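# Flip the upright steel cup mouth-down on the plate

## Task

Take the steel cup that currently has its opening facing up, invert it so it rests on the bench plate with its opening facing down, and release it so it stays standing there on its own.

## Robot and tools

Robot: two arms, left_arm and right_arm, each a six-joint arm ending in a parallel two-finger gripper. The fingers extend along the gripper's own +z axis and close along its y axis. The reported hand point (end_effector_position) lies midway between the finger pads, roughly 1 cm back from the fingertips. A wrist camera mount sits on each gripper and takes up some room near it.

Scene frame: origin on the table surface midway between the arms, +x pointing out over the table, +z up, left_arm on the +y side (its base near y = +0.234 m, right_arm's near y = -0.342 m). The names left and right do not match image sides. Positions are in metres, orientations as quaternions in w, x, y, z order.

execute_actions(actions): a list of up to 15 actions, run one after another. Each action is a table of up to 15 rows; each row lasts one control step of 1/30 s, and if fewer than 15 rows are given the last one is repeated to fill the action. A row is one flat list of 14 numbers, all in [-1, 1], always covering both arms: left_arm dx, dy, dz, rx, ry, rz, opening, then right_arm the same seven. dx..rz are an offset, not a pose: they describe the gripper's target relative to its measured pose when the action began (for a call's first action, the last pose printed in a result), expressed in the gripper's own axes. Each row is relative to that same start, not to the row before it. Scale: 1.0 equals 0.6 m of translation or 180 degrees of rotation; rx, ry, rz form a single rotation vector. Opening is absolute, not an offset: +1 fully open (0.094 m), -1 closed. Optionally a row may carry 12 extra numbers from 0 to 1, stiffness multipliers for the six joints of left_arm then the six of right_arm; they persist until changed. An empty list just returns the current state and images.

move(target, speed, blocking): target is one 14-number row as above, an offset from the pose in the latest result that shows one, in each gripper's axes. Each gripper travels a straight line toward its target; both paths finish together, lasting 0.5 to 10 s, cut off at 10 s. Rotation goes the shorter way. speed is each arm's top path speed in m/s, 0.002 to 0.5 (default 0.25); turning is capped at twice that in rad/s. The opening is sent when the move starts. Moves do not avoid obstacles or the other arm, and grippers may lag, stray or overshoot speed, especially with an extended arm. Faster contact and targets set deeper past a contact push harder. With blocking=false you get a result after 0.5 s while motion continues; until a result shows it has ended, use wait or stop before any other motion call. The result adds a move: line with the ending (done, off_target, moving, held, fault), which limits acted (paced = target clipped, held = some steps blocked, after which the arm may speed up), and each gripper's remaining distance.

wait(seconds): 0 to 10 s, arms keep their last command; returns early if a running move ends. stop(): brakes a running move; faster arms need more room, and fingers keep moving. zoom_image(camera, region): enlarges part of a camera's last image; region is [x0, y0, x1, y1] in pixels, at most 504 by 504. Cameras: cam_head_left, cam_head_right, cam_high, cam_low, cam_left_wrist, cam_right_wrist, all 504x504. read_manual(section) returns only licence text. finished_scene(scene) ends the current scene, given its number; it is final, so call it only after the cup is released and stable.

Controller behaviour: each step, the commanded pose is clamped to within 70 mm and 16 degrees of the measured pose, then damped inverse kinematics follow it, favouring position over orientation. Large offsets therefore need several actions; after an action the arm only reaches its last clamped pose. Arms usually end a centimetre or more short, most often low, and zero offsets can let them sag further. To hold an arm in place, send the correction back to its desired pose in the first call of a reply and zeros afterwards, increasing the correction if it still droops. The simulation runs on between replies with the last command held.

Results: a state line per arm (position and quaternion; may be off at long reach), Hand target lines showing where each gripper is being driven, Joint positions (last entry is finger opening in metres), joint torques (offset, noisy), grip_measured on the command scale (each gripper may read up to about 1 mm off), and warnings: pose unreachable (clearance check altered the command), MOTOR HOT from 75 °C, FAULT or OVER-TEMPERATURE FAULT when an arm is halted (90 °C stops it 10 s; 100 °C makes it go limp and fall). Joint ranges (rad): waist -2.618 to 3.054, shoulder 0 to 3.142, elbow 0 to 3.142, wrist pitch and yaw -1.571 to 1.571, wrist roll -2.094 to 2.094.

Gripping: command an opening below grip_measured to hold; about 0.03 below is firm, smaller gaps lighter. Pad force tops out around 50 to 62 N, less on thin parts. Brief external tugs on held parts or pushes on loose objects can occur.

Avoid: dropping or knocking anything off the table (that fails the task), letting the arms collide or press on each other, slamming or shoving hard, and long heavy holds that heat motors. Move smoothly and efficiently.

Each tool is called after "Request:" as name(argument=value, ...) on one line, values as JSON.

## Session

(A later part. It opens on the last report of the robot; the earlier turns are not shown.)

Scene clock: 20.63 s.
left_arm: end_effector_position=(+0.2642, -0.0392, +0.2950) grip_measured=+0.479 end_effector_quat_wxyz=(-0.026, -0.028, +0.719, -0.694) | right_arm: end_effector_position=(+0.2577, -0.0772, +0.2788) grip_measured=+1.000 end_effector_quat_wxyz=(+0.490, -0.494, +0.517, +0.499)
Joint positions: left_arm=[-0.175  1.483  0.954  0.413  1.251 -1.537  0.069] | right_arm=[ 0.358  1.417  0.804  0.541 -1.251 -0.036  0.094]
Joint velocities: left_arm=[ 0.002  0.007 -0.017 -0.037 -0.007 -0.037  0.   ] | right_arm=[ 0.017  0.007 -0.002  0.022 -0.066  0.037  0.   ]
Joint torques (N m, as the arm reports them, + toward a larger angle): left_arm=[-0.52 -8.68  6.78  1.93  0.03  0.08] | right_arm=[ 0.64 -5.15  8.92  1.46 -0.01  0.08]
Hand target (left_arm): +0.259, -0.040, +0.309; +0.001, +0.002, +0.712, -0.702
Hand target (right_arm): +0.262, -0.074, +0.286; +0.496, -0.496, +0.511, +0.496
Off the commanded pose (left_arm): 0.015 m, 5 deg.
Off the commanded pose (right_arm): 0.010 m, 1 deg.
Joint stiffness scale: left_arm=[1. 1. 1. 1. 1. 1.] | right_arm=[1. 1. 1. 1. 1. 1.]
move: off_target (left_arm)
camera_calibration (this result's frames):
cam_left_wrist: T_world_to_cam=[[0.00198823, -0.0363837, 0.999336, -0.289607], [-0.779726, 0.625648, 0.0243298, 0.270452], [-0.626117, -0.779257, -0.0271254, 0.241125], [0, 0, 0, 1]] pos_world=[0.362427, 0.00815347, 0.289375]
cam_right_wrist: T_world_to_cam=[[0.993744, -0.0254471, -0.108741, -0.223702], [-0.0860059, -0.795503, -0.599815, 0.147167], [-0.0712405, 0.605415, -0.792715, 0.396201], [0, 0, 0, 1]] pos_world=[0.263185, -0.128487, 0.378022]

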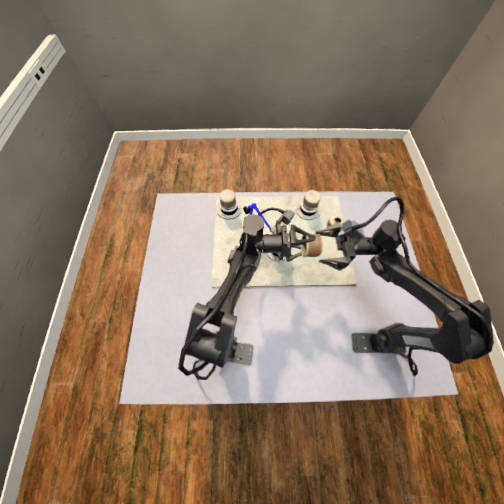

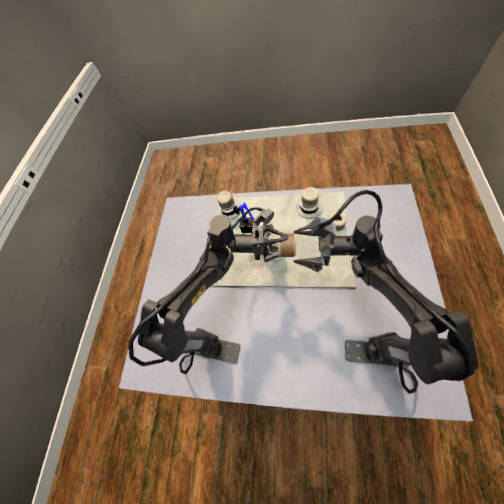

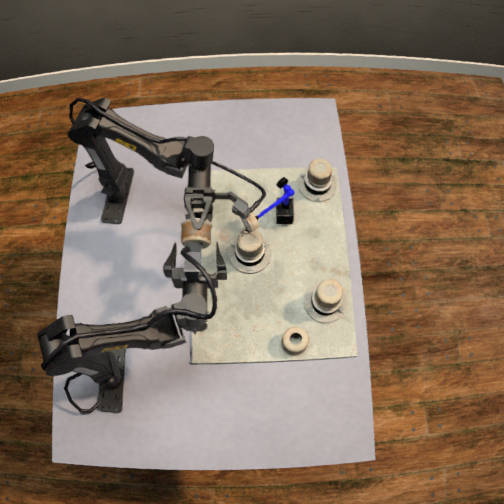

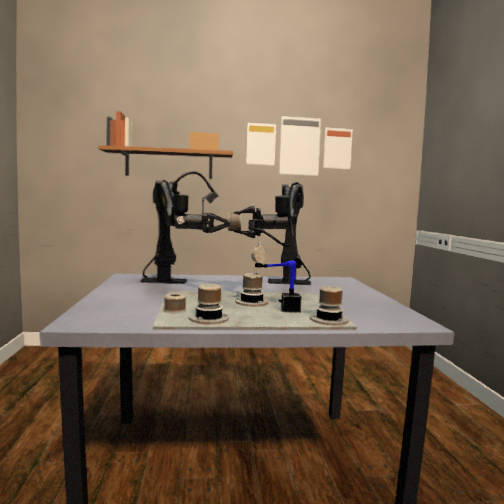

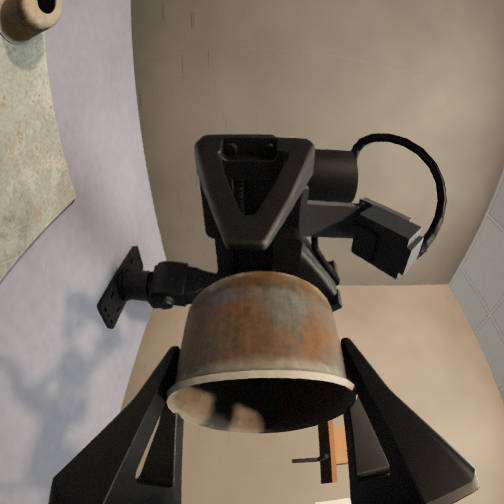

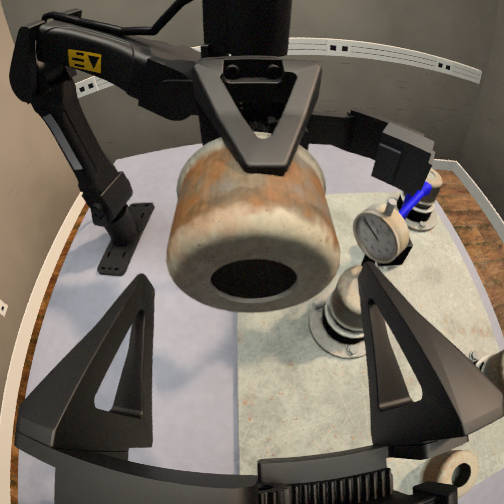

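Request:
move(target=[0.01,-0.023,0,0.007,0.001,0.026,0.43, -0.018,-0.004,0.052,0,0,0,1], speed=0.04)

Request:
zoom_image(camera="cam_low", region=[150,170,310,260])

Request:
zoom_image(camera="cam_high", region=[140,180,260,310])

Scene clock: 22.43 s.
left_arm: end_effector_position=(+0.2641, -0.0391, +0.2936) grip_measured=+0.479 end_effector_quat_wxyz=(-0.028, -0.030, +0.720, -0.692) | right_arm: end_effector_position=(+0.2569, -0.0497, +0.2834) grip_measured=+1.000 end_effector_quat_wxyz=(+0.490, -0.497, +0.516, +0.497)
Joint positions: left_arm=[-0.175  1.483  0.954  0.402  1.251 -1.532  0.069] | right_arm=[ 0.448  1.447  0.849  0.535 -1.164 -0.031  0.094]
Joint velocities: left_arm=[-0.012 -0.007  0.017  0.022  0.022  0.066 -0.001] | right_arm=[ 0.002 -0.012  0.017  0.037  0.007  0.007  0.   ]
Joint torques (N m, as the arm reports them, + toward a larger angle): left_arm=[-0.41 -8.84  7.31  1.91  0.06  0.15] | right_arm=[ 0.73 -5.43  9.18  1.33  0.07  0.07]
Hand target (left_arm): +0.259, -0.040, +0.309; +0.002, +0.002, +0.713, -0.701
Hand target (right_arm): +0.261, -0.046, +0.288; +0.490, -0.495, +0.517, +0.498
Off the commanded pose (left_arm): 0.016 m, 5 deg.
Off the commanded pose (right_arm): 0.008 m, 0 deg.
Joint stiffness scale: left_arm=[1. 1. 1. 1. 1. 1.] | right_arm=[1. 1. 1. 1. 1. 1.]
move: off_target (left_arm)
camera_calibration (this result's frames):
cam_left_wrist: T_world_to_cam=[[0.00791844, -0.0398261, 0.999175, -0.289871], [-0.779452, 0.625688, 0.0311165, 0.268262], [-0.626412, -0.779056, -0.0260881, 0.240808], [0, 0, 0, 1]] pos_world=[0.362238, 0.00820975, 0.287567]
cam_right_wrist: T_world_to_cam=[[0.994365, -0.0233574, -0.103402, -0.223213], [-0.0809344, -0.797237, -0.598216, 0.169948], [-0.0684634, 0.603214, -0.794635, 0.382874], [0, 0, 0, 1]] pos_world=[0.261922, -0.10068, 0.382831]

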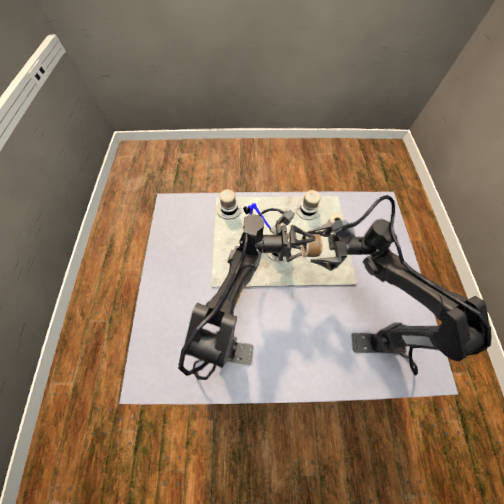

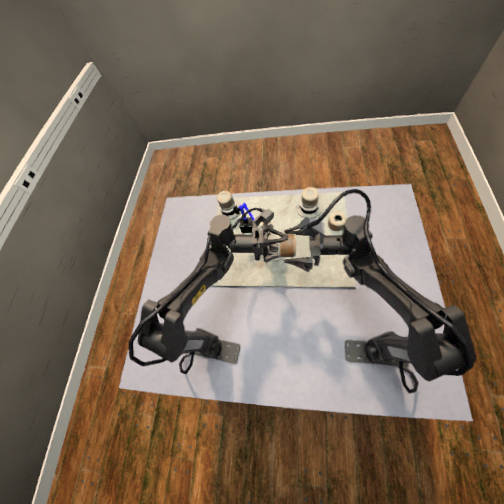

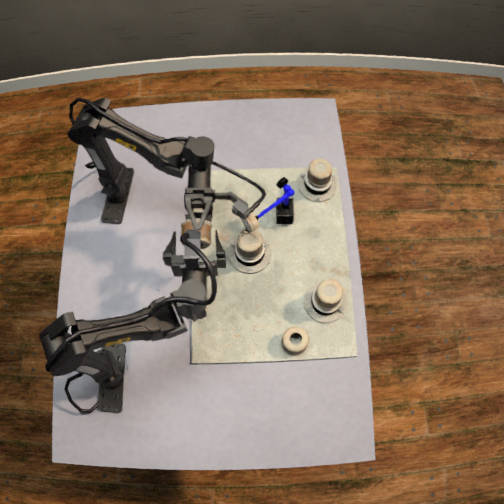

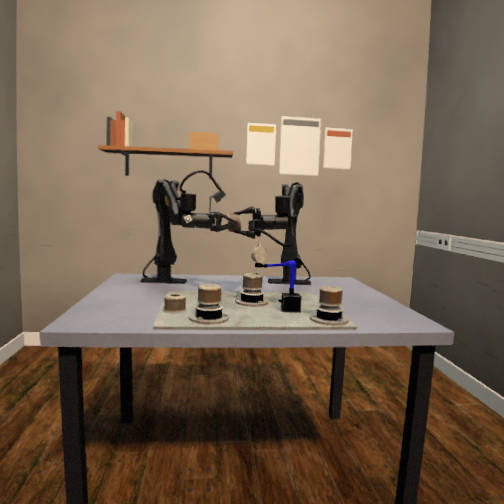

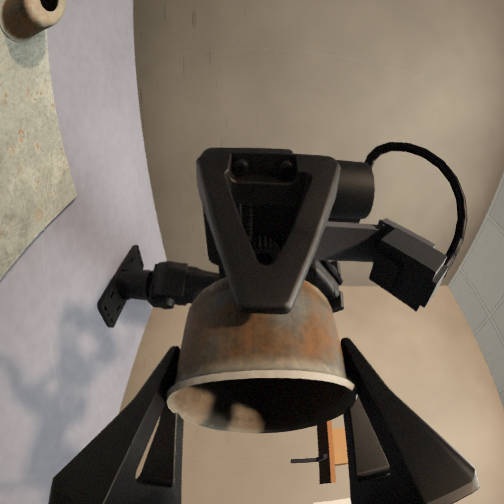

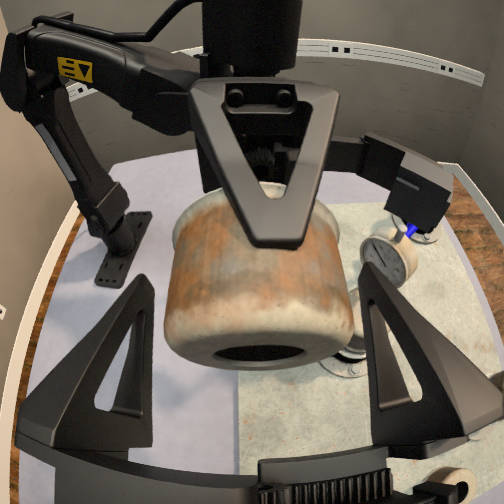

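Region (150, 170, 310, 260) of cam_low's 504x504 image, scaled by 3.150, with more detail than that image has; it fills the top 284 rows of this view, and the rest is white.

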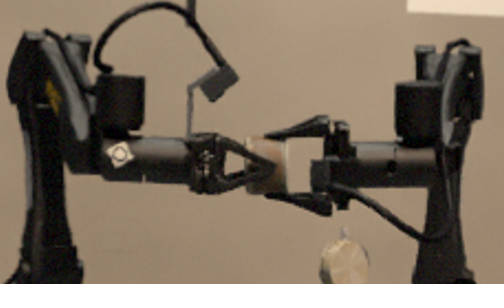

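Region (140, 180, 260, 310) of cam_high's 504x504 image, scaled by 3.877, with more detail than that image has; it fills the left 465 columns of this view, and the rest is white.

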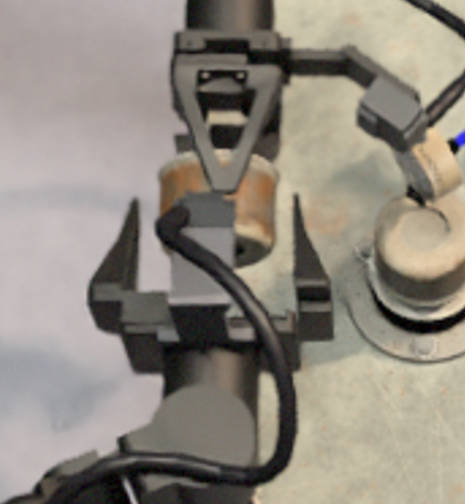

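Request:
execute_actions(actions=[[[0.009,-0.025,0,0.007,0.001,0.028,0.43, -0.008,-0.007,0.006,0,0,0,0.8],[0.009,-0.025,0,0.007,0.001,0.028,0.43, -0.008,-0.007,0.006,0,0,0,0.75],[0.009,-0.025,0,0.007,0.001,0.028,0.43, -0.008,-0.007,0.006,0,0,0,0.7],[0.009,-0.025,0,0.007,0.001,0.028,0.43, -0.008,-0.007,0.006,0,0,0,0.66],[0.009,-0.025,0,0.007,0.001,0.028,0.43, -0.008,-0.007,0.006,0,0,0,0.62],[0.009,-0.025,0,0.007,0.001,0.028,0.43, -0.008,-0.007,0.006,0,0,0,0.59],[0.009,-0.025,0,0.007,0.001,0.028,0.43, -0.008,-0.007,0.006,0,0,0,0.56],[0.009,-0.025,0,0.007,0.001,0.028,0.43, -0.008,-0.007,0.006,0,0,0,0.54],[0.009,-0.025,0,0.007,0.001,0.028,0.43, -0.008,-0.007,0.006,0,0,0,0.52],[0.009,-0.025,0,0.007,0.001,0.028,0.43, -0.008,-0.007,0.006,0,0,0,0.5],[0.009,-0.025,0,0.007,0.001,0.028,0.43, -0.008,-0.007,0.006,0,0,0,0.48],[0.009,-0.025,0,0.007,0.001,0.028,0.43, -0.008,-0.007,0.006,0,0,0,0.46],[0.009,-0.025,0,0.007,0.001,0.028,0.43, -0.008,-0.007,0.006,0,0,0,0.43]]])

Request:
wait(seconds=0.4)

Scene clock: 23.60 s.
left_arm: end_effector_position=(+0.2639, -0.0392, +0.2936) grip_measured=+0.479 end_effector_quat_wxyz=(-0.026, -0.027, +0.721, -0.692) | right_arm: end_effector_position=(+0.2581, -0.0497, +0.2830) grip_measured=+0.469 end_effector_quat_wxyz=(+0.491, -0.495, +0.518, +0.496)
Joint positions: left_arm=[-0.176  1.483  0.954  0.402  1.251 -1.525  0.069] | right_arm=[ 0.448  1.447  0.849  0.533 -1.157 -0.031  0.069]
Joint velocities: left_arm=[ 0.002 -0.007 -0.012 -0.037 -0.022  0.022 -0.   ] | right_arm=[ 0.012  0.012  0.017 -0.007 -0.037 -0.066 -0.   ]
Joint torques (N m, as the arm reports them, + toward a larger angle): left_arm=[-0.38 -8.61  7.54  1.75  0.06  0.12] | right_arm=[ 0.65 -5.29  9.29  1.32 -0.02  0.03]
Hand target (left_arm): +0.260, -0.040, +0.309; +0.002, +0.002, +0.714, -0.700
Hand target (right_arm): +0.261, -0.046, +0.288; +0.490, -0.496, +0.516, +0.498
Off the commanded pose (left_arm): 0.016 m, 5 deg.
Off the commanded pose (right_arm): 0.007 m, 0 deg.
Joint stiffness scale: left_arm=[1. 1. 1. 1. 1. 1.] | right_arm=[1. 1. 1. 1. 1. 1.]
camera_calibration (this result's frames):
cam_left_wrist: T_world_to_cam=[[0.00103675, -0.0397927, 0.999207, -0.288075], [-0.779, 0.626495, 0.025758, 0.269684], [-0.627023, -0.778409, -0.030349, 0.242051], [0, 0, 0, 1]] pos_world=[0.362154, 0.00799557, 0.288246]
cam_right_wrist: T_world_to_cam=[[0.993979, -0.0303042, -0.1053, -0.224226], [-0.0875599, -0.797428, -0.597028, 0.171131], [-0.065877, 0.602653, -0.79528, 0.382073], [0, 0, 0, 1]] pos_world=[0.26303, -0.100588, 0.382414]

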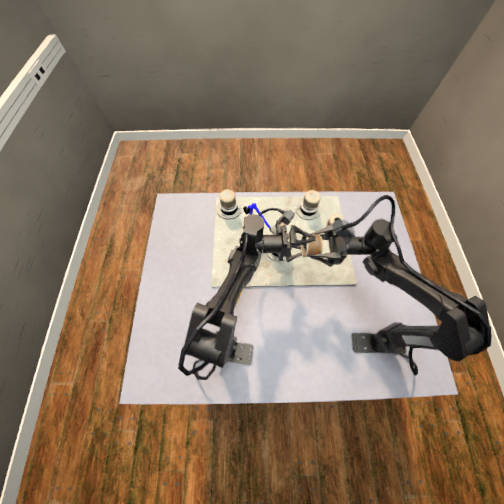

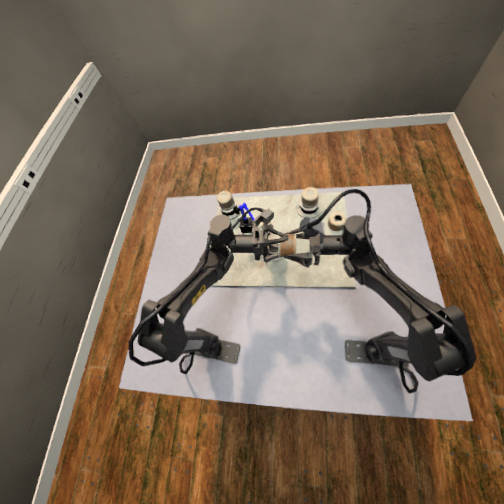

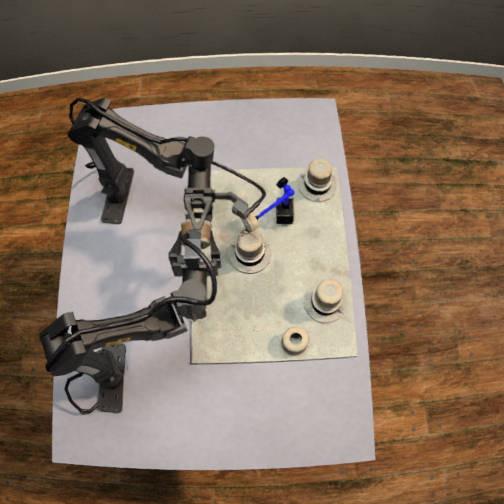

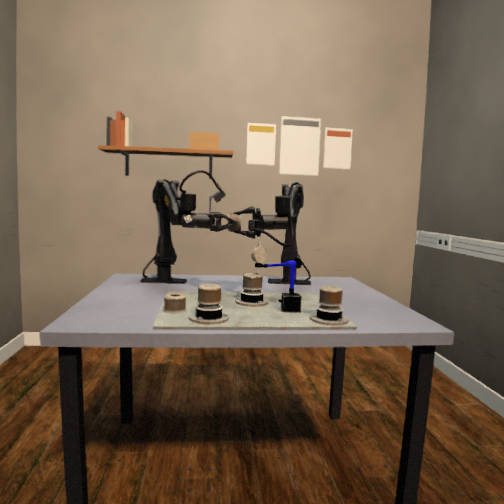

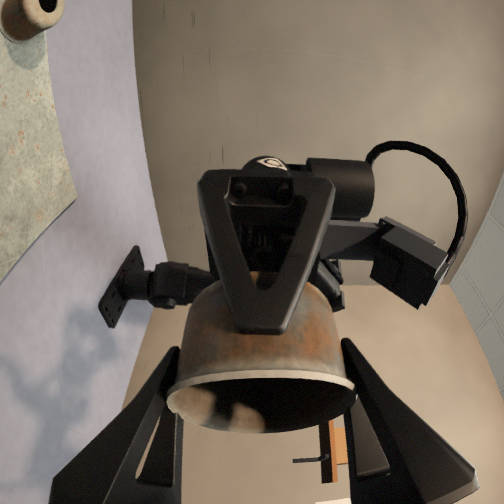

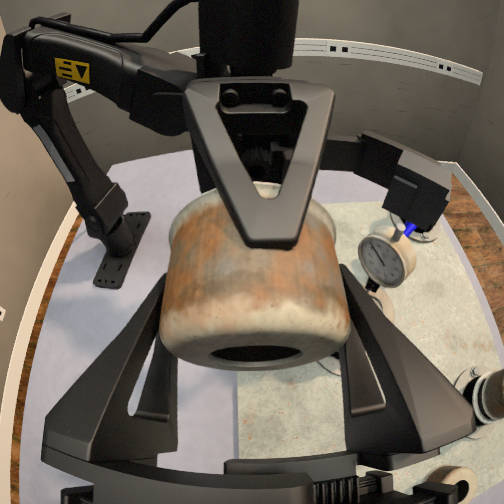

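Scene clock: 24.00 s.
left_arm: end_effector_position=(+0.2639, -0.0392, +0.2936) grip_measured=+0.479 end_effector_quat_wxyz=(-0.026, -0.027, +0.721, -0.692) | right_arm: end_effector_position=(+0.2581, -0.0497, +0.2830) grip_measured=+0.469 end_effector_quat_wxyz=(+0.491, -0.495, +0.518, +0.496)
Joint positions: left_arm=[-0.176  1.483  0.954  0.402  1.251 -1.525  0.069] | right_arm=[ 0.448  1.447  0.849  0.533 -1.157 -0.031  0.069]
Joint velocities: left_arm=[ 0.007  0.007  0.007 -0.007  0.037 -0.095  0.002] | right_arm=[ 0.012 -0.017  0.002  0.037  0.037 -0.037  0.   ]
Joint torques (N m, as the arm reports them, + toward a larger angle): left_arm=[-0.35 -8.79  7.53  1.82  0.07  0.11] | right_arm=[ 0.55 -5.17  9.33  1.3  -0.04  0.02]
Hand target (left_arm): +0.260, -0.040, +0.309; +0.002, +0.002, +0.714, -0.700
Hand target (right_arm): +0.261, -0.046, +0.288; +0.490, -0.496, +0.516, +0.498
Off the commanded pose (left_arm): 0.016 m, 5 deg.
Off the commanded pose (right_arm): 0.007 m, 0 deg.
Joint stiffness scale: left_arm=[1. 1. 1. 1. 1. 1.] | right_arm=[1. 1. 1. 1. 1. 1.]
wait: 0.40 s; at rest by 0.17 s
camera_calibration (this result's frames):
cam_left_wrist: T_world_to_cam=[[0.00103675, -0.0397927, 0.999207, -0.288075], [-0.779, 0.626495, 0.025758, 0.269684], [-0.627023, -0.778409, -0.030349, 0.242051], [0, 0, 0, 1]] pos_world=[0.362154, 0.00799557, 0.288246]
cam_right_wrist: T_world_to_cam=[[0.993979, -0.0303042, -0.1053, -0.224226], [-0.0875599, -0.797428, -0.597028, 0.171131], [-0.065877, 0.602653, -0.79528, 0.382073], [0, 0, 0, 1]] pos_world=[0.26303, -0.100588, 0.382414]

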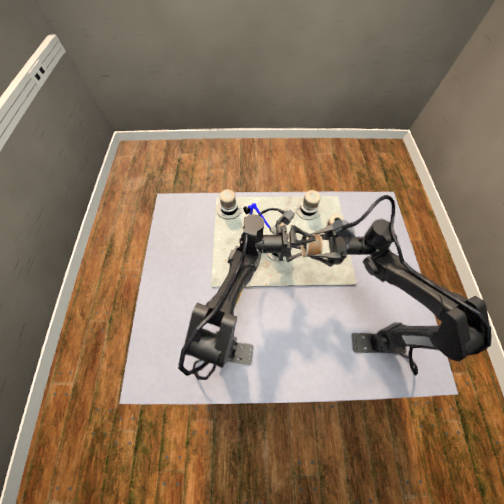

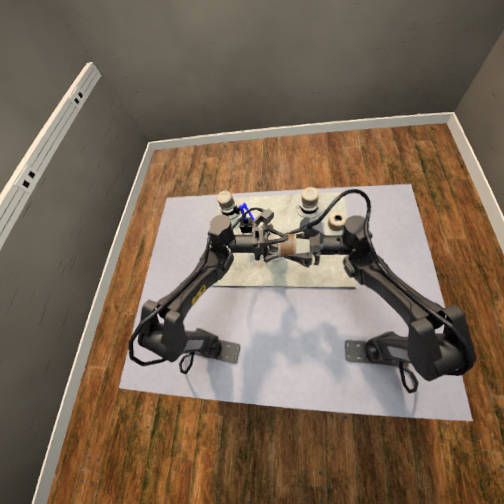

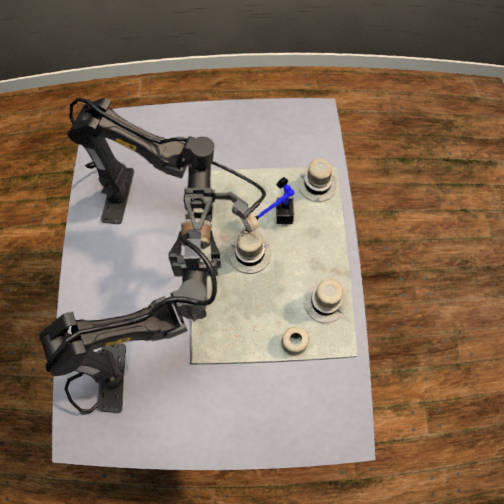

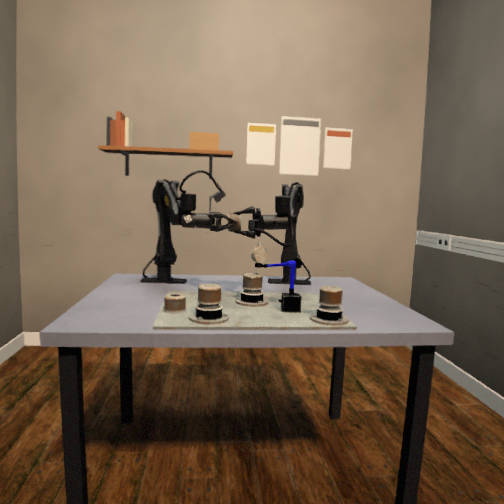

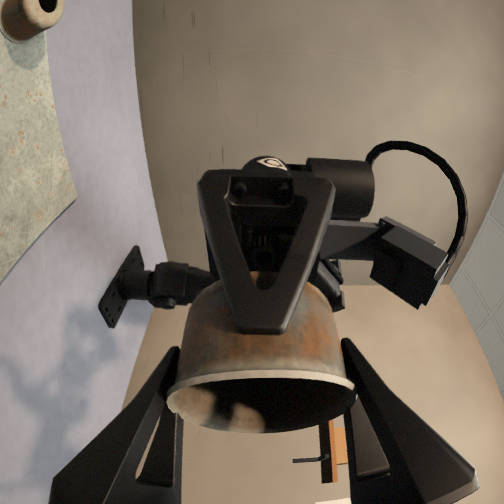

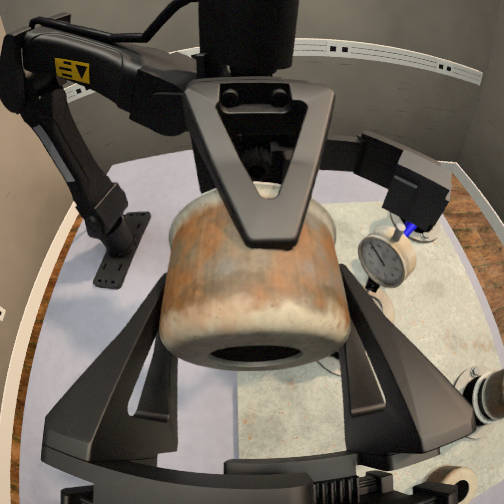

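Request:
execute_actions(actions=[[[0.005,-0.015,0,0.004,0,0.015,0.55, -0.012,-0.005,0.006,0,0,0,0.43],[0.005,-0.015,0,0.004,0,0.015,0.6, -0.012,-0.005,0.006,0,0,0,0.43],[0.005,-0.015,0,0.004,0,0.015,0.7, -0.012,-0.005,0.006,0,0,0,0.43],[0.005,-0.015,0,0.004,0,0.015,0.8, -0.012,-0.005,0.006,0,0,0,0.43],[0.005,-0.015,0,0.004,0,0.015,1, -0.012,-0.005,0.006,0,0,0,0.43]]])

Request:
move(target=[0,-0.01,-0.12,0,0,0,1, -0.015,0,-0.05,0,0,0,0.43], speed=0.1)

Scene clock: 24.93 s.
left_arm: end_effector_position=(+0.2639, -0.0392, +0.2937) grip_measured=+1.000 end_effector_quat_wxyz=(-0.026, -0.027, +0.720, -0.692) | right_arm: end_effector_position=(+0.2583, -0.0499, +0.2769) grip_measured=+0.469 end_effector_quat_wxyz=(+0.478, -0.488, +0.532, +0.500)
Joint positions: left_arm=[-0.176  1.483  0.954  0.403  1.251 -1.525  0.094] | right_arm=[ 0.448  1.447  0.849  0.491 -1.153 -0.031  0.069]
Joint velocities: left_arm=[ 0.012 -0.012  0.007  0.022 -0.022 -0.022  0.   ] | right_arm=[-0.007 -0.002 -0.017 -0.007 -0.066  0.051 -0.001]
Joint torques (N m, as the arm reports them, + toward a larger angle): left_arm=[-0.29 -7.97  7.35  1.68  0.06  0.06] | right_arm=[ 0.73 -6.05  9.53  1.59 -0.02  0.01]
Hand target (left_arm): +0.261, -0.040, +0.303; -0.009, -0.010, +0.717, -0.697
Hand target (right_arm): +0.261, -0.046, +0.290; +0.491, -0.495, +0.518, +0.496
Off the commanded pose (left_arm): 0.009 m, 3 deg.
Off the commanded pose (right_arm): 0.014 m, 2 deg.
Joint stiffness scale: left_arm=[1. 1. 1. 1. 1. 1.] | right_arm=[1. 1. 1. 1. 1. 1.]
camera_calibration (this result's frames):
cam_left_wrist: T_world_to_cam=[[0.000312194, -0.0395557, 0.999217, -0.287973], [-0.779018, 0.626501, 0.0250445, 0.269908], [-0.627001, -0.778416, -0.030619, 0.242131], [0, 0, 0, 1]] pos_world=[0.362169, 0.00799047, 0.288401]
cam_right_wrist: T_world_to_cam=[[0.989059, -0.036118, -0.143031, -0.213631], [-0.113328, -0.806736, -0.579944, 0.16885], [-0.094442, 0.589808, -0.802002, 0.386039], [0, 0, 0, 1]] pos_world=[0.266887, -0.0991872, 0.376972]

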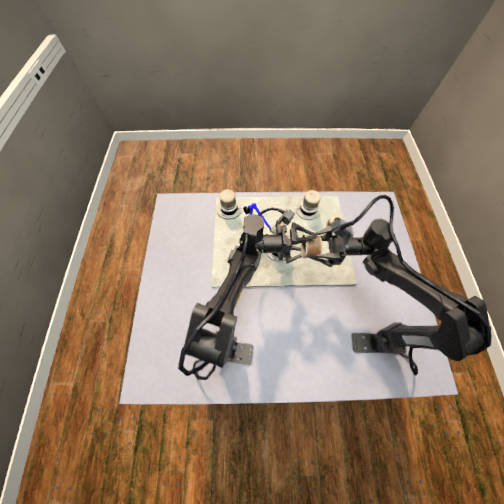

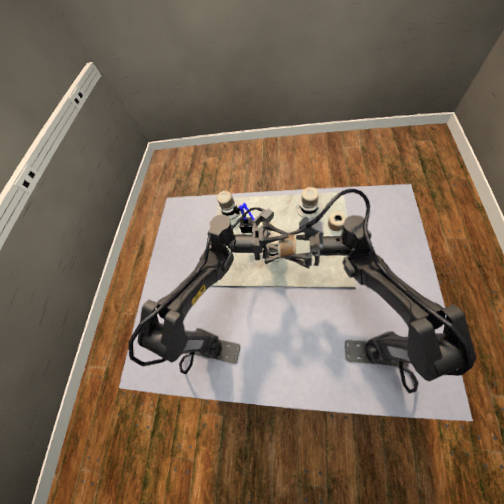

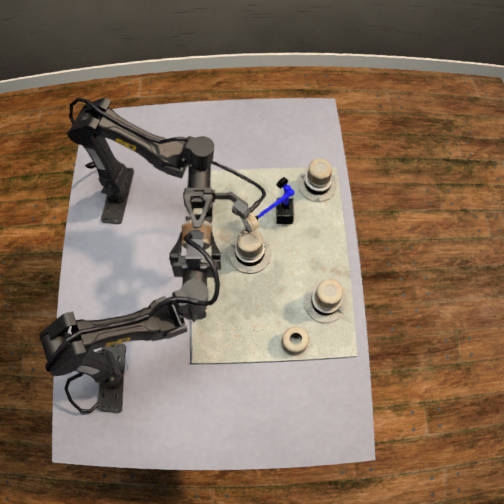

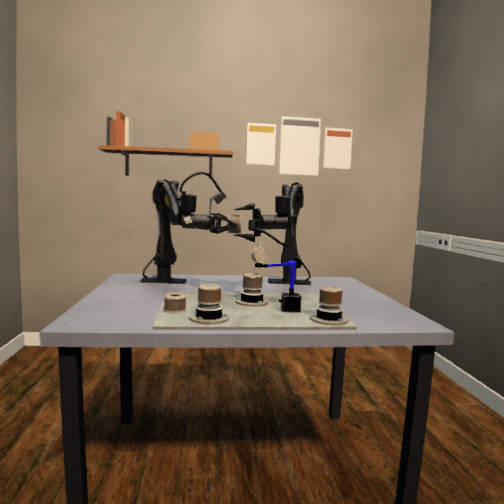

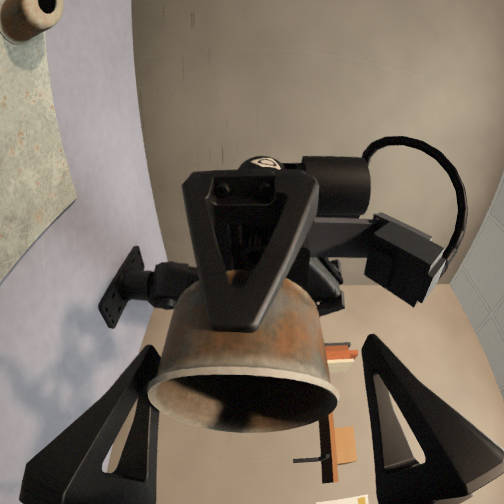

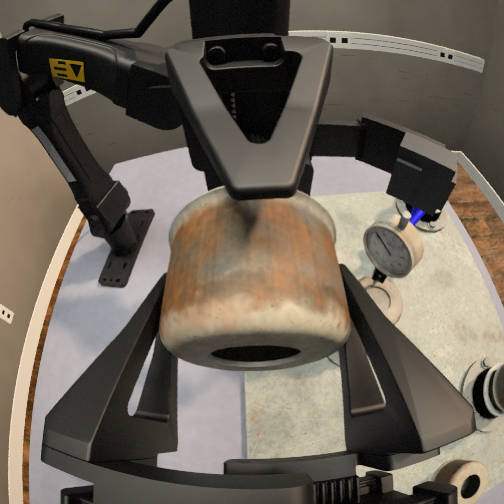

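Scene clock: 26.83 s.
left_arm: end_effector_position=(+0.2668, +0.0306, +0.2832) grip_measured=+1.000 end_effector_quat_wxyz=(-0.044, -0.056, +0.720, -0.690) | right_arm: end_effector_position=(+0.2639, -0.0761, +0.2739) grip_measured=+0.469 end_effector_quat_wxyz=(+0.462, -0.475, +0.552, +0.507)
Joint positions: left_arm=[ 0.052  1.442  0.954  0.086  1.46  -1.311  0.094] | right_arm=[ 0.359  1.423  0.849  0.395 -1.231 -0.048  0.069]
Joint velocities: left_arm=[ 0.002  0.017 -0.017 -0.066 -0.066  0.037  0.   ] | right_arm=[ 0.007 -0.012  0.007 -0.022 -0.051  0.11  -0.001]
Joint torques (N m, as the arm reports them, + toward a larger angle): left_arm=[ 0.29 -8.4  10.29  1.22  0.38  0.1 ] | right_arm=[-0.64 -9.48  7.    1.55 -0.29 -0.12]
Hand target (left_arm): +0.263, +0.032, +0.302; -0.025, -0.028, +0.718, -0.695
Hand target (right_arm): +0.258, -0.079, +0.287; +0.478, -0.487, +0.532, +0.501
Off the commanded pose (left_arm): 0.020 m, 4 deg.
Off the commanded pose (right_arm): 0.015 m, 3 deg.
Joint stiffness scale: left_arm=[1. 1. 1. 1. 1. 1.] | right_arm=[1. 1. 1. 1. 1. 1.]
move: off_target (left_arm, right_arm)
camera_calibration (this result's frames):
cam_left_wrist: T_world_to_cam=[[0.0674718, -0.042157, 0.99683, -0.291905], [-0.784664, 0.614852, 0.0791138, 0.215205], [-0.616238, -0.787515, 0.00840607, 0.284307], [0, 0, 0, 1]] pos_world=[0.36376, 0.0792713, 0.271564]
cam_right_wrist: T_world_to_cam=[[0.979189, -0.0486766, -0.197025, -0.204135], [-0.153249, -0.813801, -0.560573, 0.151309], [-0.133053, 0.579101, -0.804325, 0.409539], [0, 0, 0, 1]] pos_world=[0.277565, -0.123966, 0.374003]

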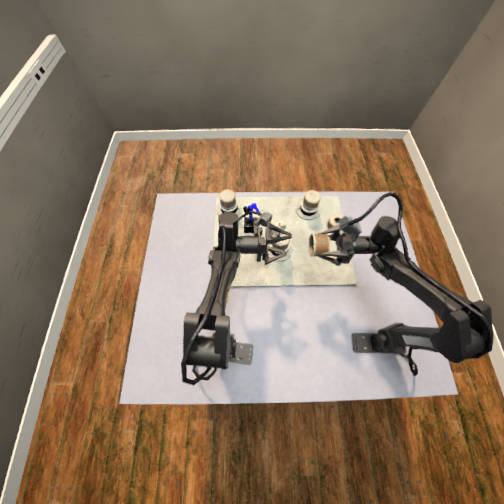

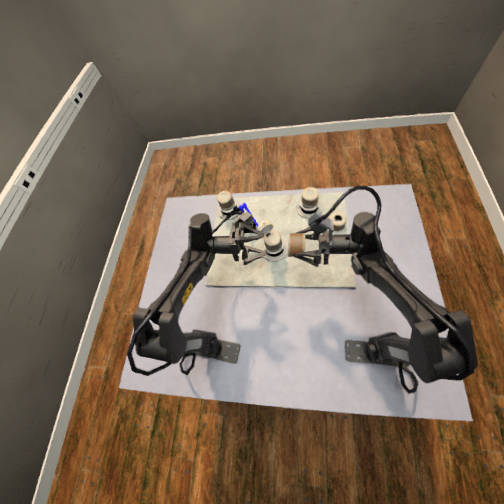

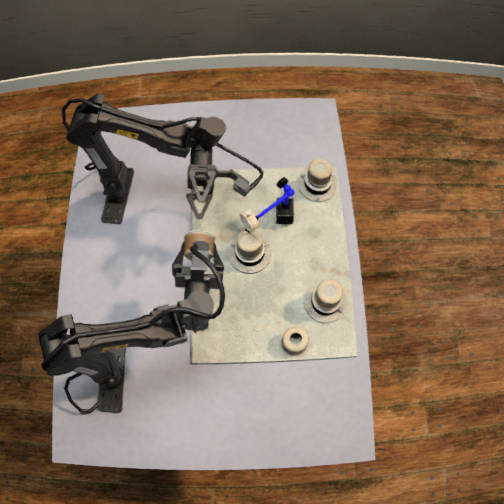

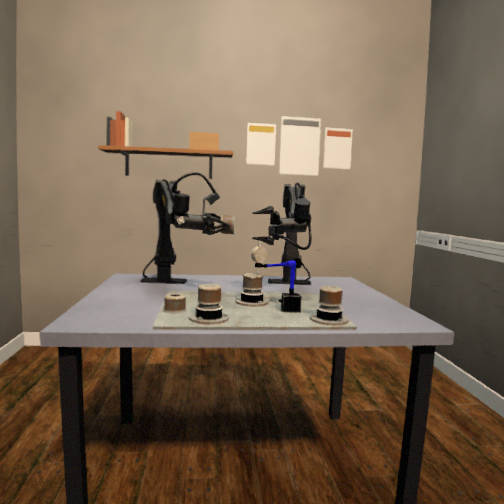

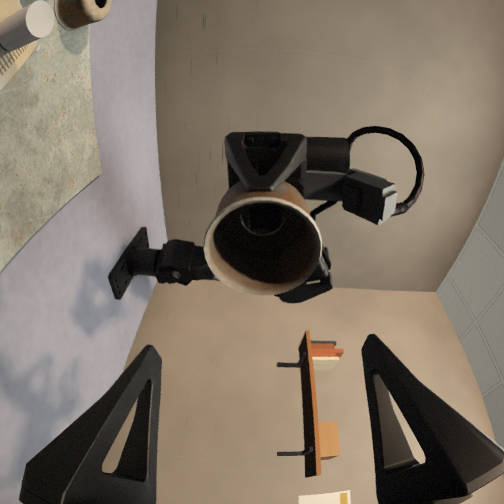

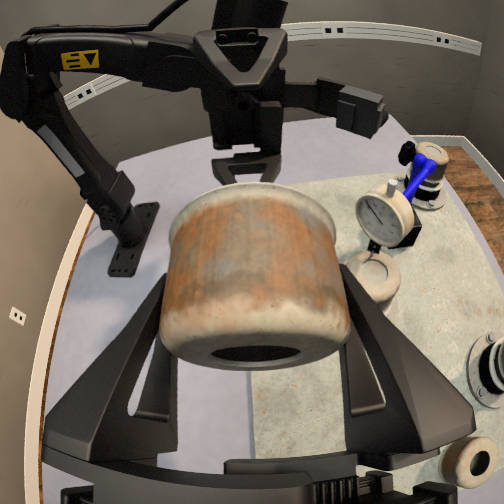

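Request:
move(target=[0.03,-0.03,-0.1,0,-0.2,0,1, 0.285,-0.1155,-0.1035,0.3717,0.364,0.3727,0.43], speed=0.3)

Scene clock: 31.73 s.
left_arm: end_effector_position=(+0.2540, +0.0870, +0.3070) grip_measured=+1.000 end_effector_quat_wxyz=(+0.176, -0.262, +0.700, -0.641) | right_arm: end_effector_position=(+0.3064, -0.1538, +0.0918) grip_measured=+0.469 end_effector_quat_wxyz=(-0.046, +0.001, +0.999, -0.002)
Joint positions: left_arm=[ 0.116  0.915  0.728 -0.004  0.91  -1.509  0.094] | right_arm=[ 0.558  2.051  1.757 -1.359 -0.042  0.506  0.069]
Joint velocities: left_arm=[-0.017  0.017 -0.012 -0.037  0.022 -0.066  0.   ] | right_arm=[ 0.002  0.007  0.007 -0.11  -0.022  0.095  0.   ]
Joint torques (N m, as the arm reports them, + toward a larger angle): left_arm=[ 0.15 -3.79  6.    1.61 -0.05 -0.02] | right_arm=[  0.73 -12.31   8.73   0.11   0.1    0.09]
Hand target (left_arm): +0.251, +0.089, +0.304; +0.180, -0.266, +0.700, -0.638
Hand target (right_arm): +0.311, -0.150, +0.102; -0.033, +0.002, +0.999, -0.001
Off the commanded pose (left_arm): 0.004 m, 1 deg.
Off the commanded pose (right_arm): 0.009 m, 1 deg.
Joint stiffness scale: left_arm=[1. 1. 1. 1. 1. 1.] | right_arm=[1. 1. 1. 1. 1. 1.]
move: done
camera_calibration (this result's frames):
cam_left_wrist: T_world_to_cam=[[0.0812656, -0.0850891, 0.993054, -0.310984], [-0.995225, 0.0471241, 0.085481, 0.269539], [-0.0540702, -0.995258, -0.0808532, 0.223371], [0, 0, 0, 1]] pos_world=[0.305601, 0.183148, 0.303843]
cam_right_wrist: T_world_to_cam=[[-0.0781753, -0.996737, 0.0201215, -0.127149], [-0.544366, 0.0595867, 0.836729, 0.118369], [-0.835197, 0.054458, -0.547248, 0.424655], [0, 0, 0, 1]] pos_world=[0.409167, -0.156913, 0.135908]

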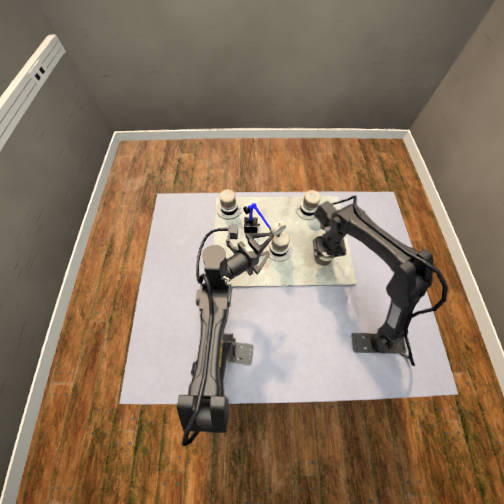

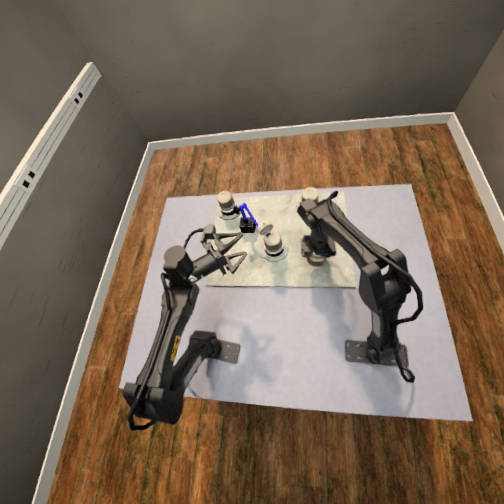

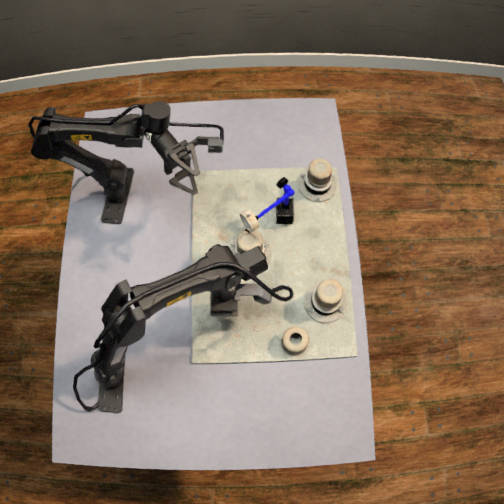

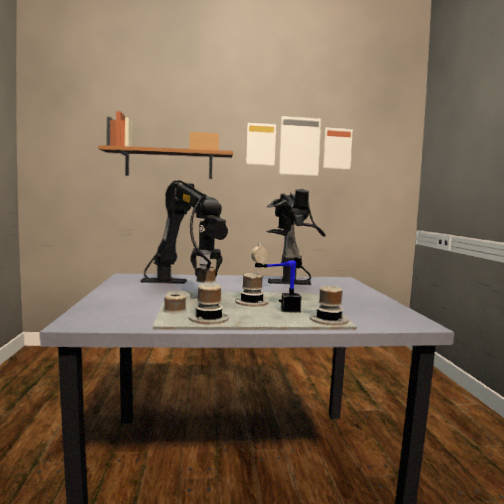

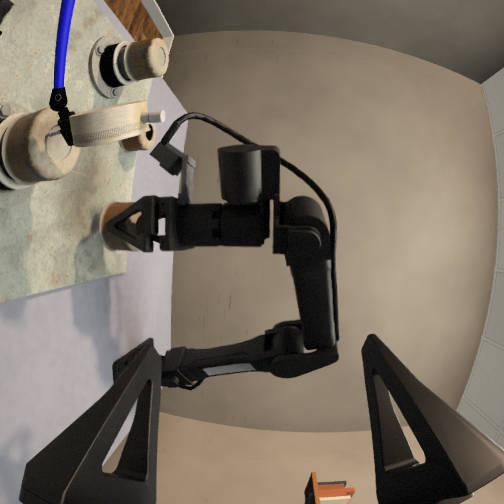

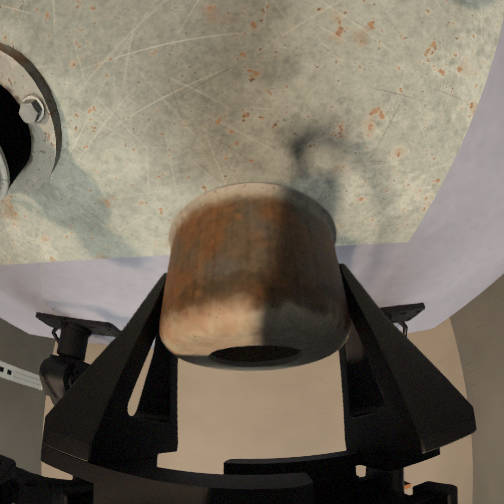

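Request:
move(target=[0,0,0,0,0,0,1, -0.02,0.006,0.064,0,-0.012,0,0.43], speed=0.06)

Request:
zoom_image(camera="cam_left_wrist", region=[40,170,200,290])

Scene clock: 33.30 s.
left_arm: end_effector_position=(+0.2542, +0.0871, +0.3069) grip_measured=+1.000 end_effector_quat_wxyz=(+0.175, -0.264, +0.699, -0.641) | right_arm: end_effector_position=(+0.3138, -0.1512, +0.0532) grip_measured=+0.469 end_effector_quat_wxyz=(-0.034, +0.001, +0.999, +0.001)
Joint positions: left_arm=[ 0.116  0.915  0.728 -0.004  0.909 -1.513  0.094] | right_arm=[ 0.558  2.076  1.643 -1.195 -0.035  0.507  0.069]
Joint velocities: left_arm=[-0.007  0.002 -0.007  0.051  0.037  0.081  0.   ] | right_arm=[ 0.002  0.002  0.007  0.022 -0.037 -0.081  0.   ]
Joint torques (N m, as the arm reports them, + toward a larger angle): left_arm=[-0.03 -1.85  7.37  1.68  0.05  0.01] | right_arm=[  0.54 -12.49   5.37   0.33   0.11   0.06]
Hand target (left_arm): +0.254, +0.087, +0.307; +0.176, -0.262, +0.700, -0.641
Hand target (right_arm): +0.315, -0.150, +0.053; -0.027, +0.001, +1.000, -0.002
Off the commanded pose (left_arm): 0.000 m, 0 deg.
Off the commanded pose (right_arm): 0.002 m, 1 deg.
Joint stiffness scale: left_arm=[1. 1. 1. 1. 1. 1.] | right_arm=[1. 1. 1. 1. 1. 1.]
move: done
camera_calibration (this result's frames):
cam_left_wrist: T_world_to_cam=[[0.0851247, -0.0827513, 0.992928, -0.312034], [-0.994972, 0.0457119, 0.0891096, 0.268634], [-0.0527626, -0.995521, -0.078444, 0.222443], [0, 0, 0, 1]] pos_world=[0.305582, 0.183346, 0.303339]
cam_right_wrist: T_world_to_cam=[[-0.0792179, -0.996778, 0.0125642, -0.122453], [-0.565241, 0.0552966, 0.82307, 0.161171], [-0.821113, 0.0581001, -0.5678, 0.406801], [0, 0, 0, 1]] pos_world=[0.41543, -0.154606, 0.0998646]

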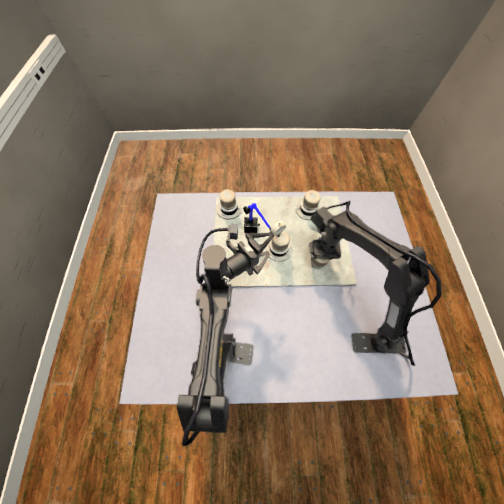

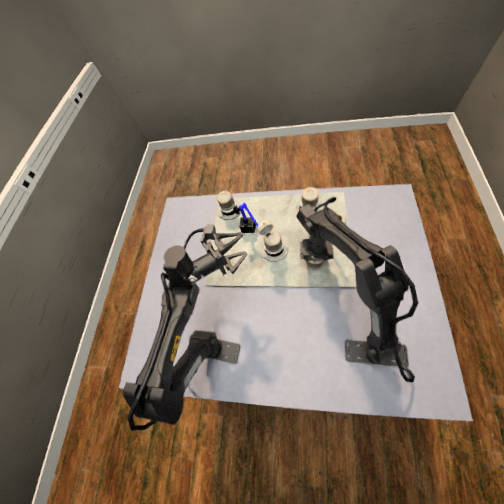

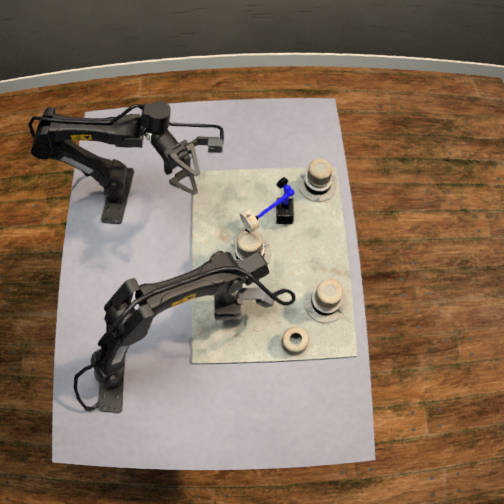

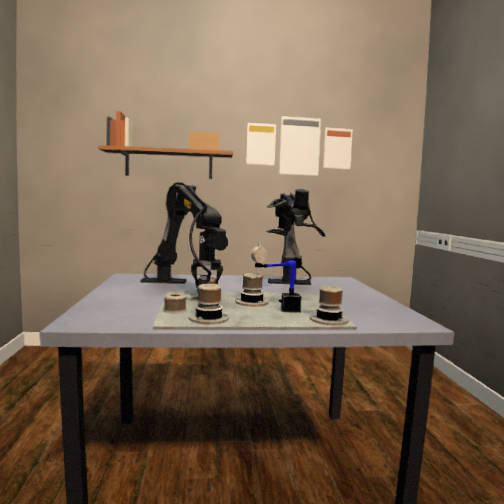

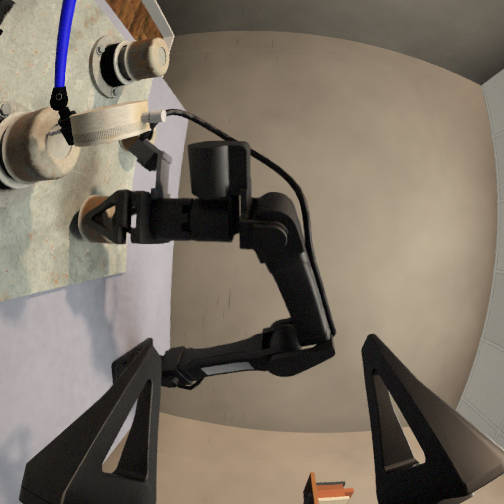

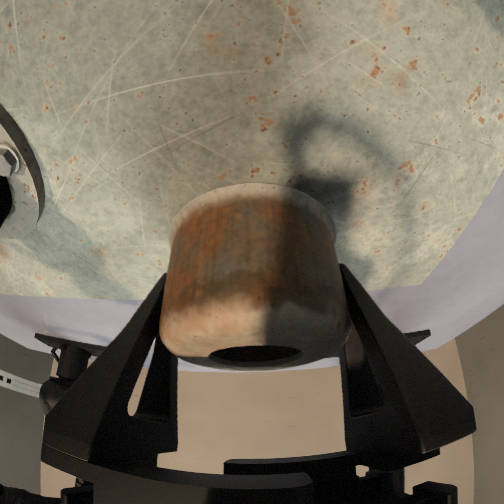

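Region (40, 170, 200, 290) of cam_left_wrist's 504x504 image, scaled by 3.150, with more detail than that image has; it fills the top 378 rows of this view, and the rest is white.

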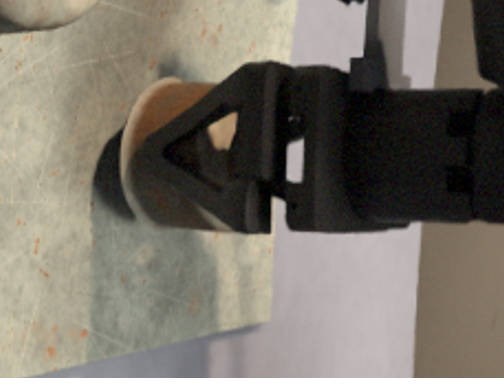

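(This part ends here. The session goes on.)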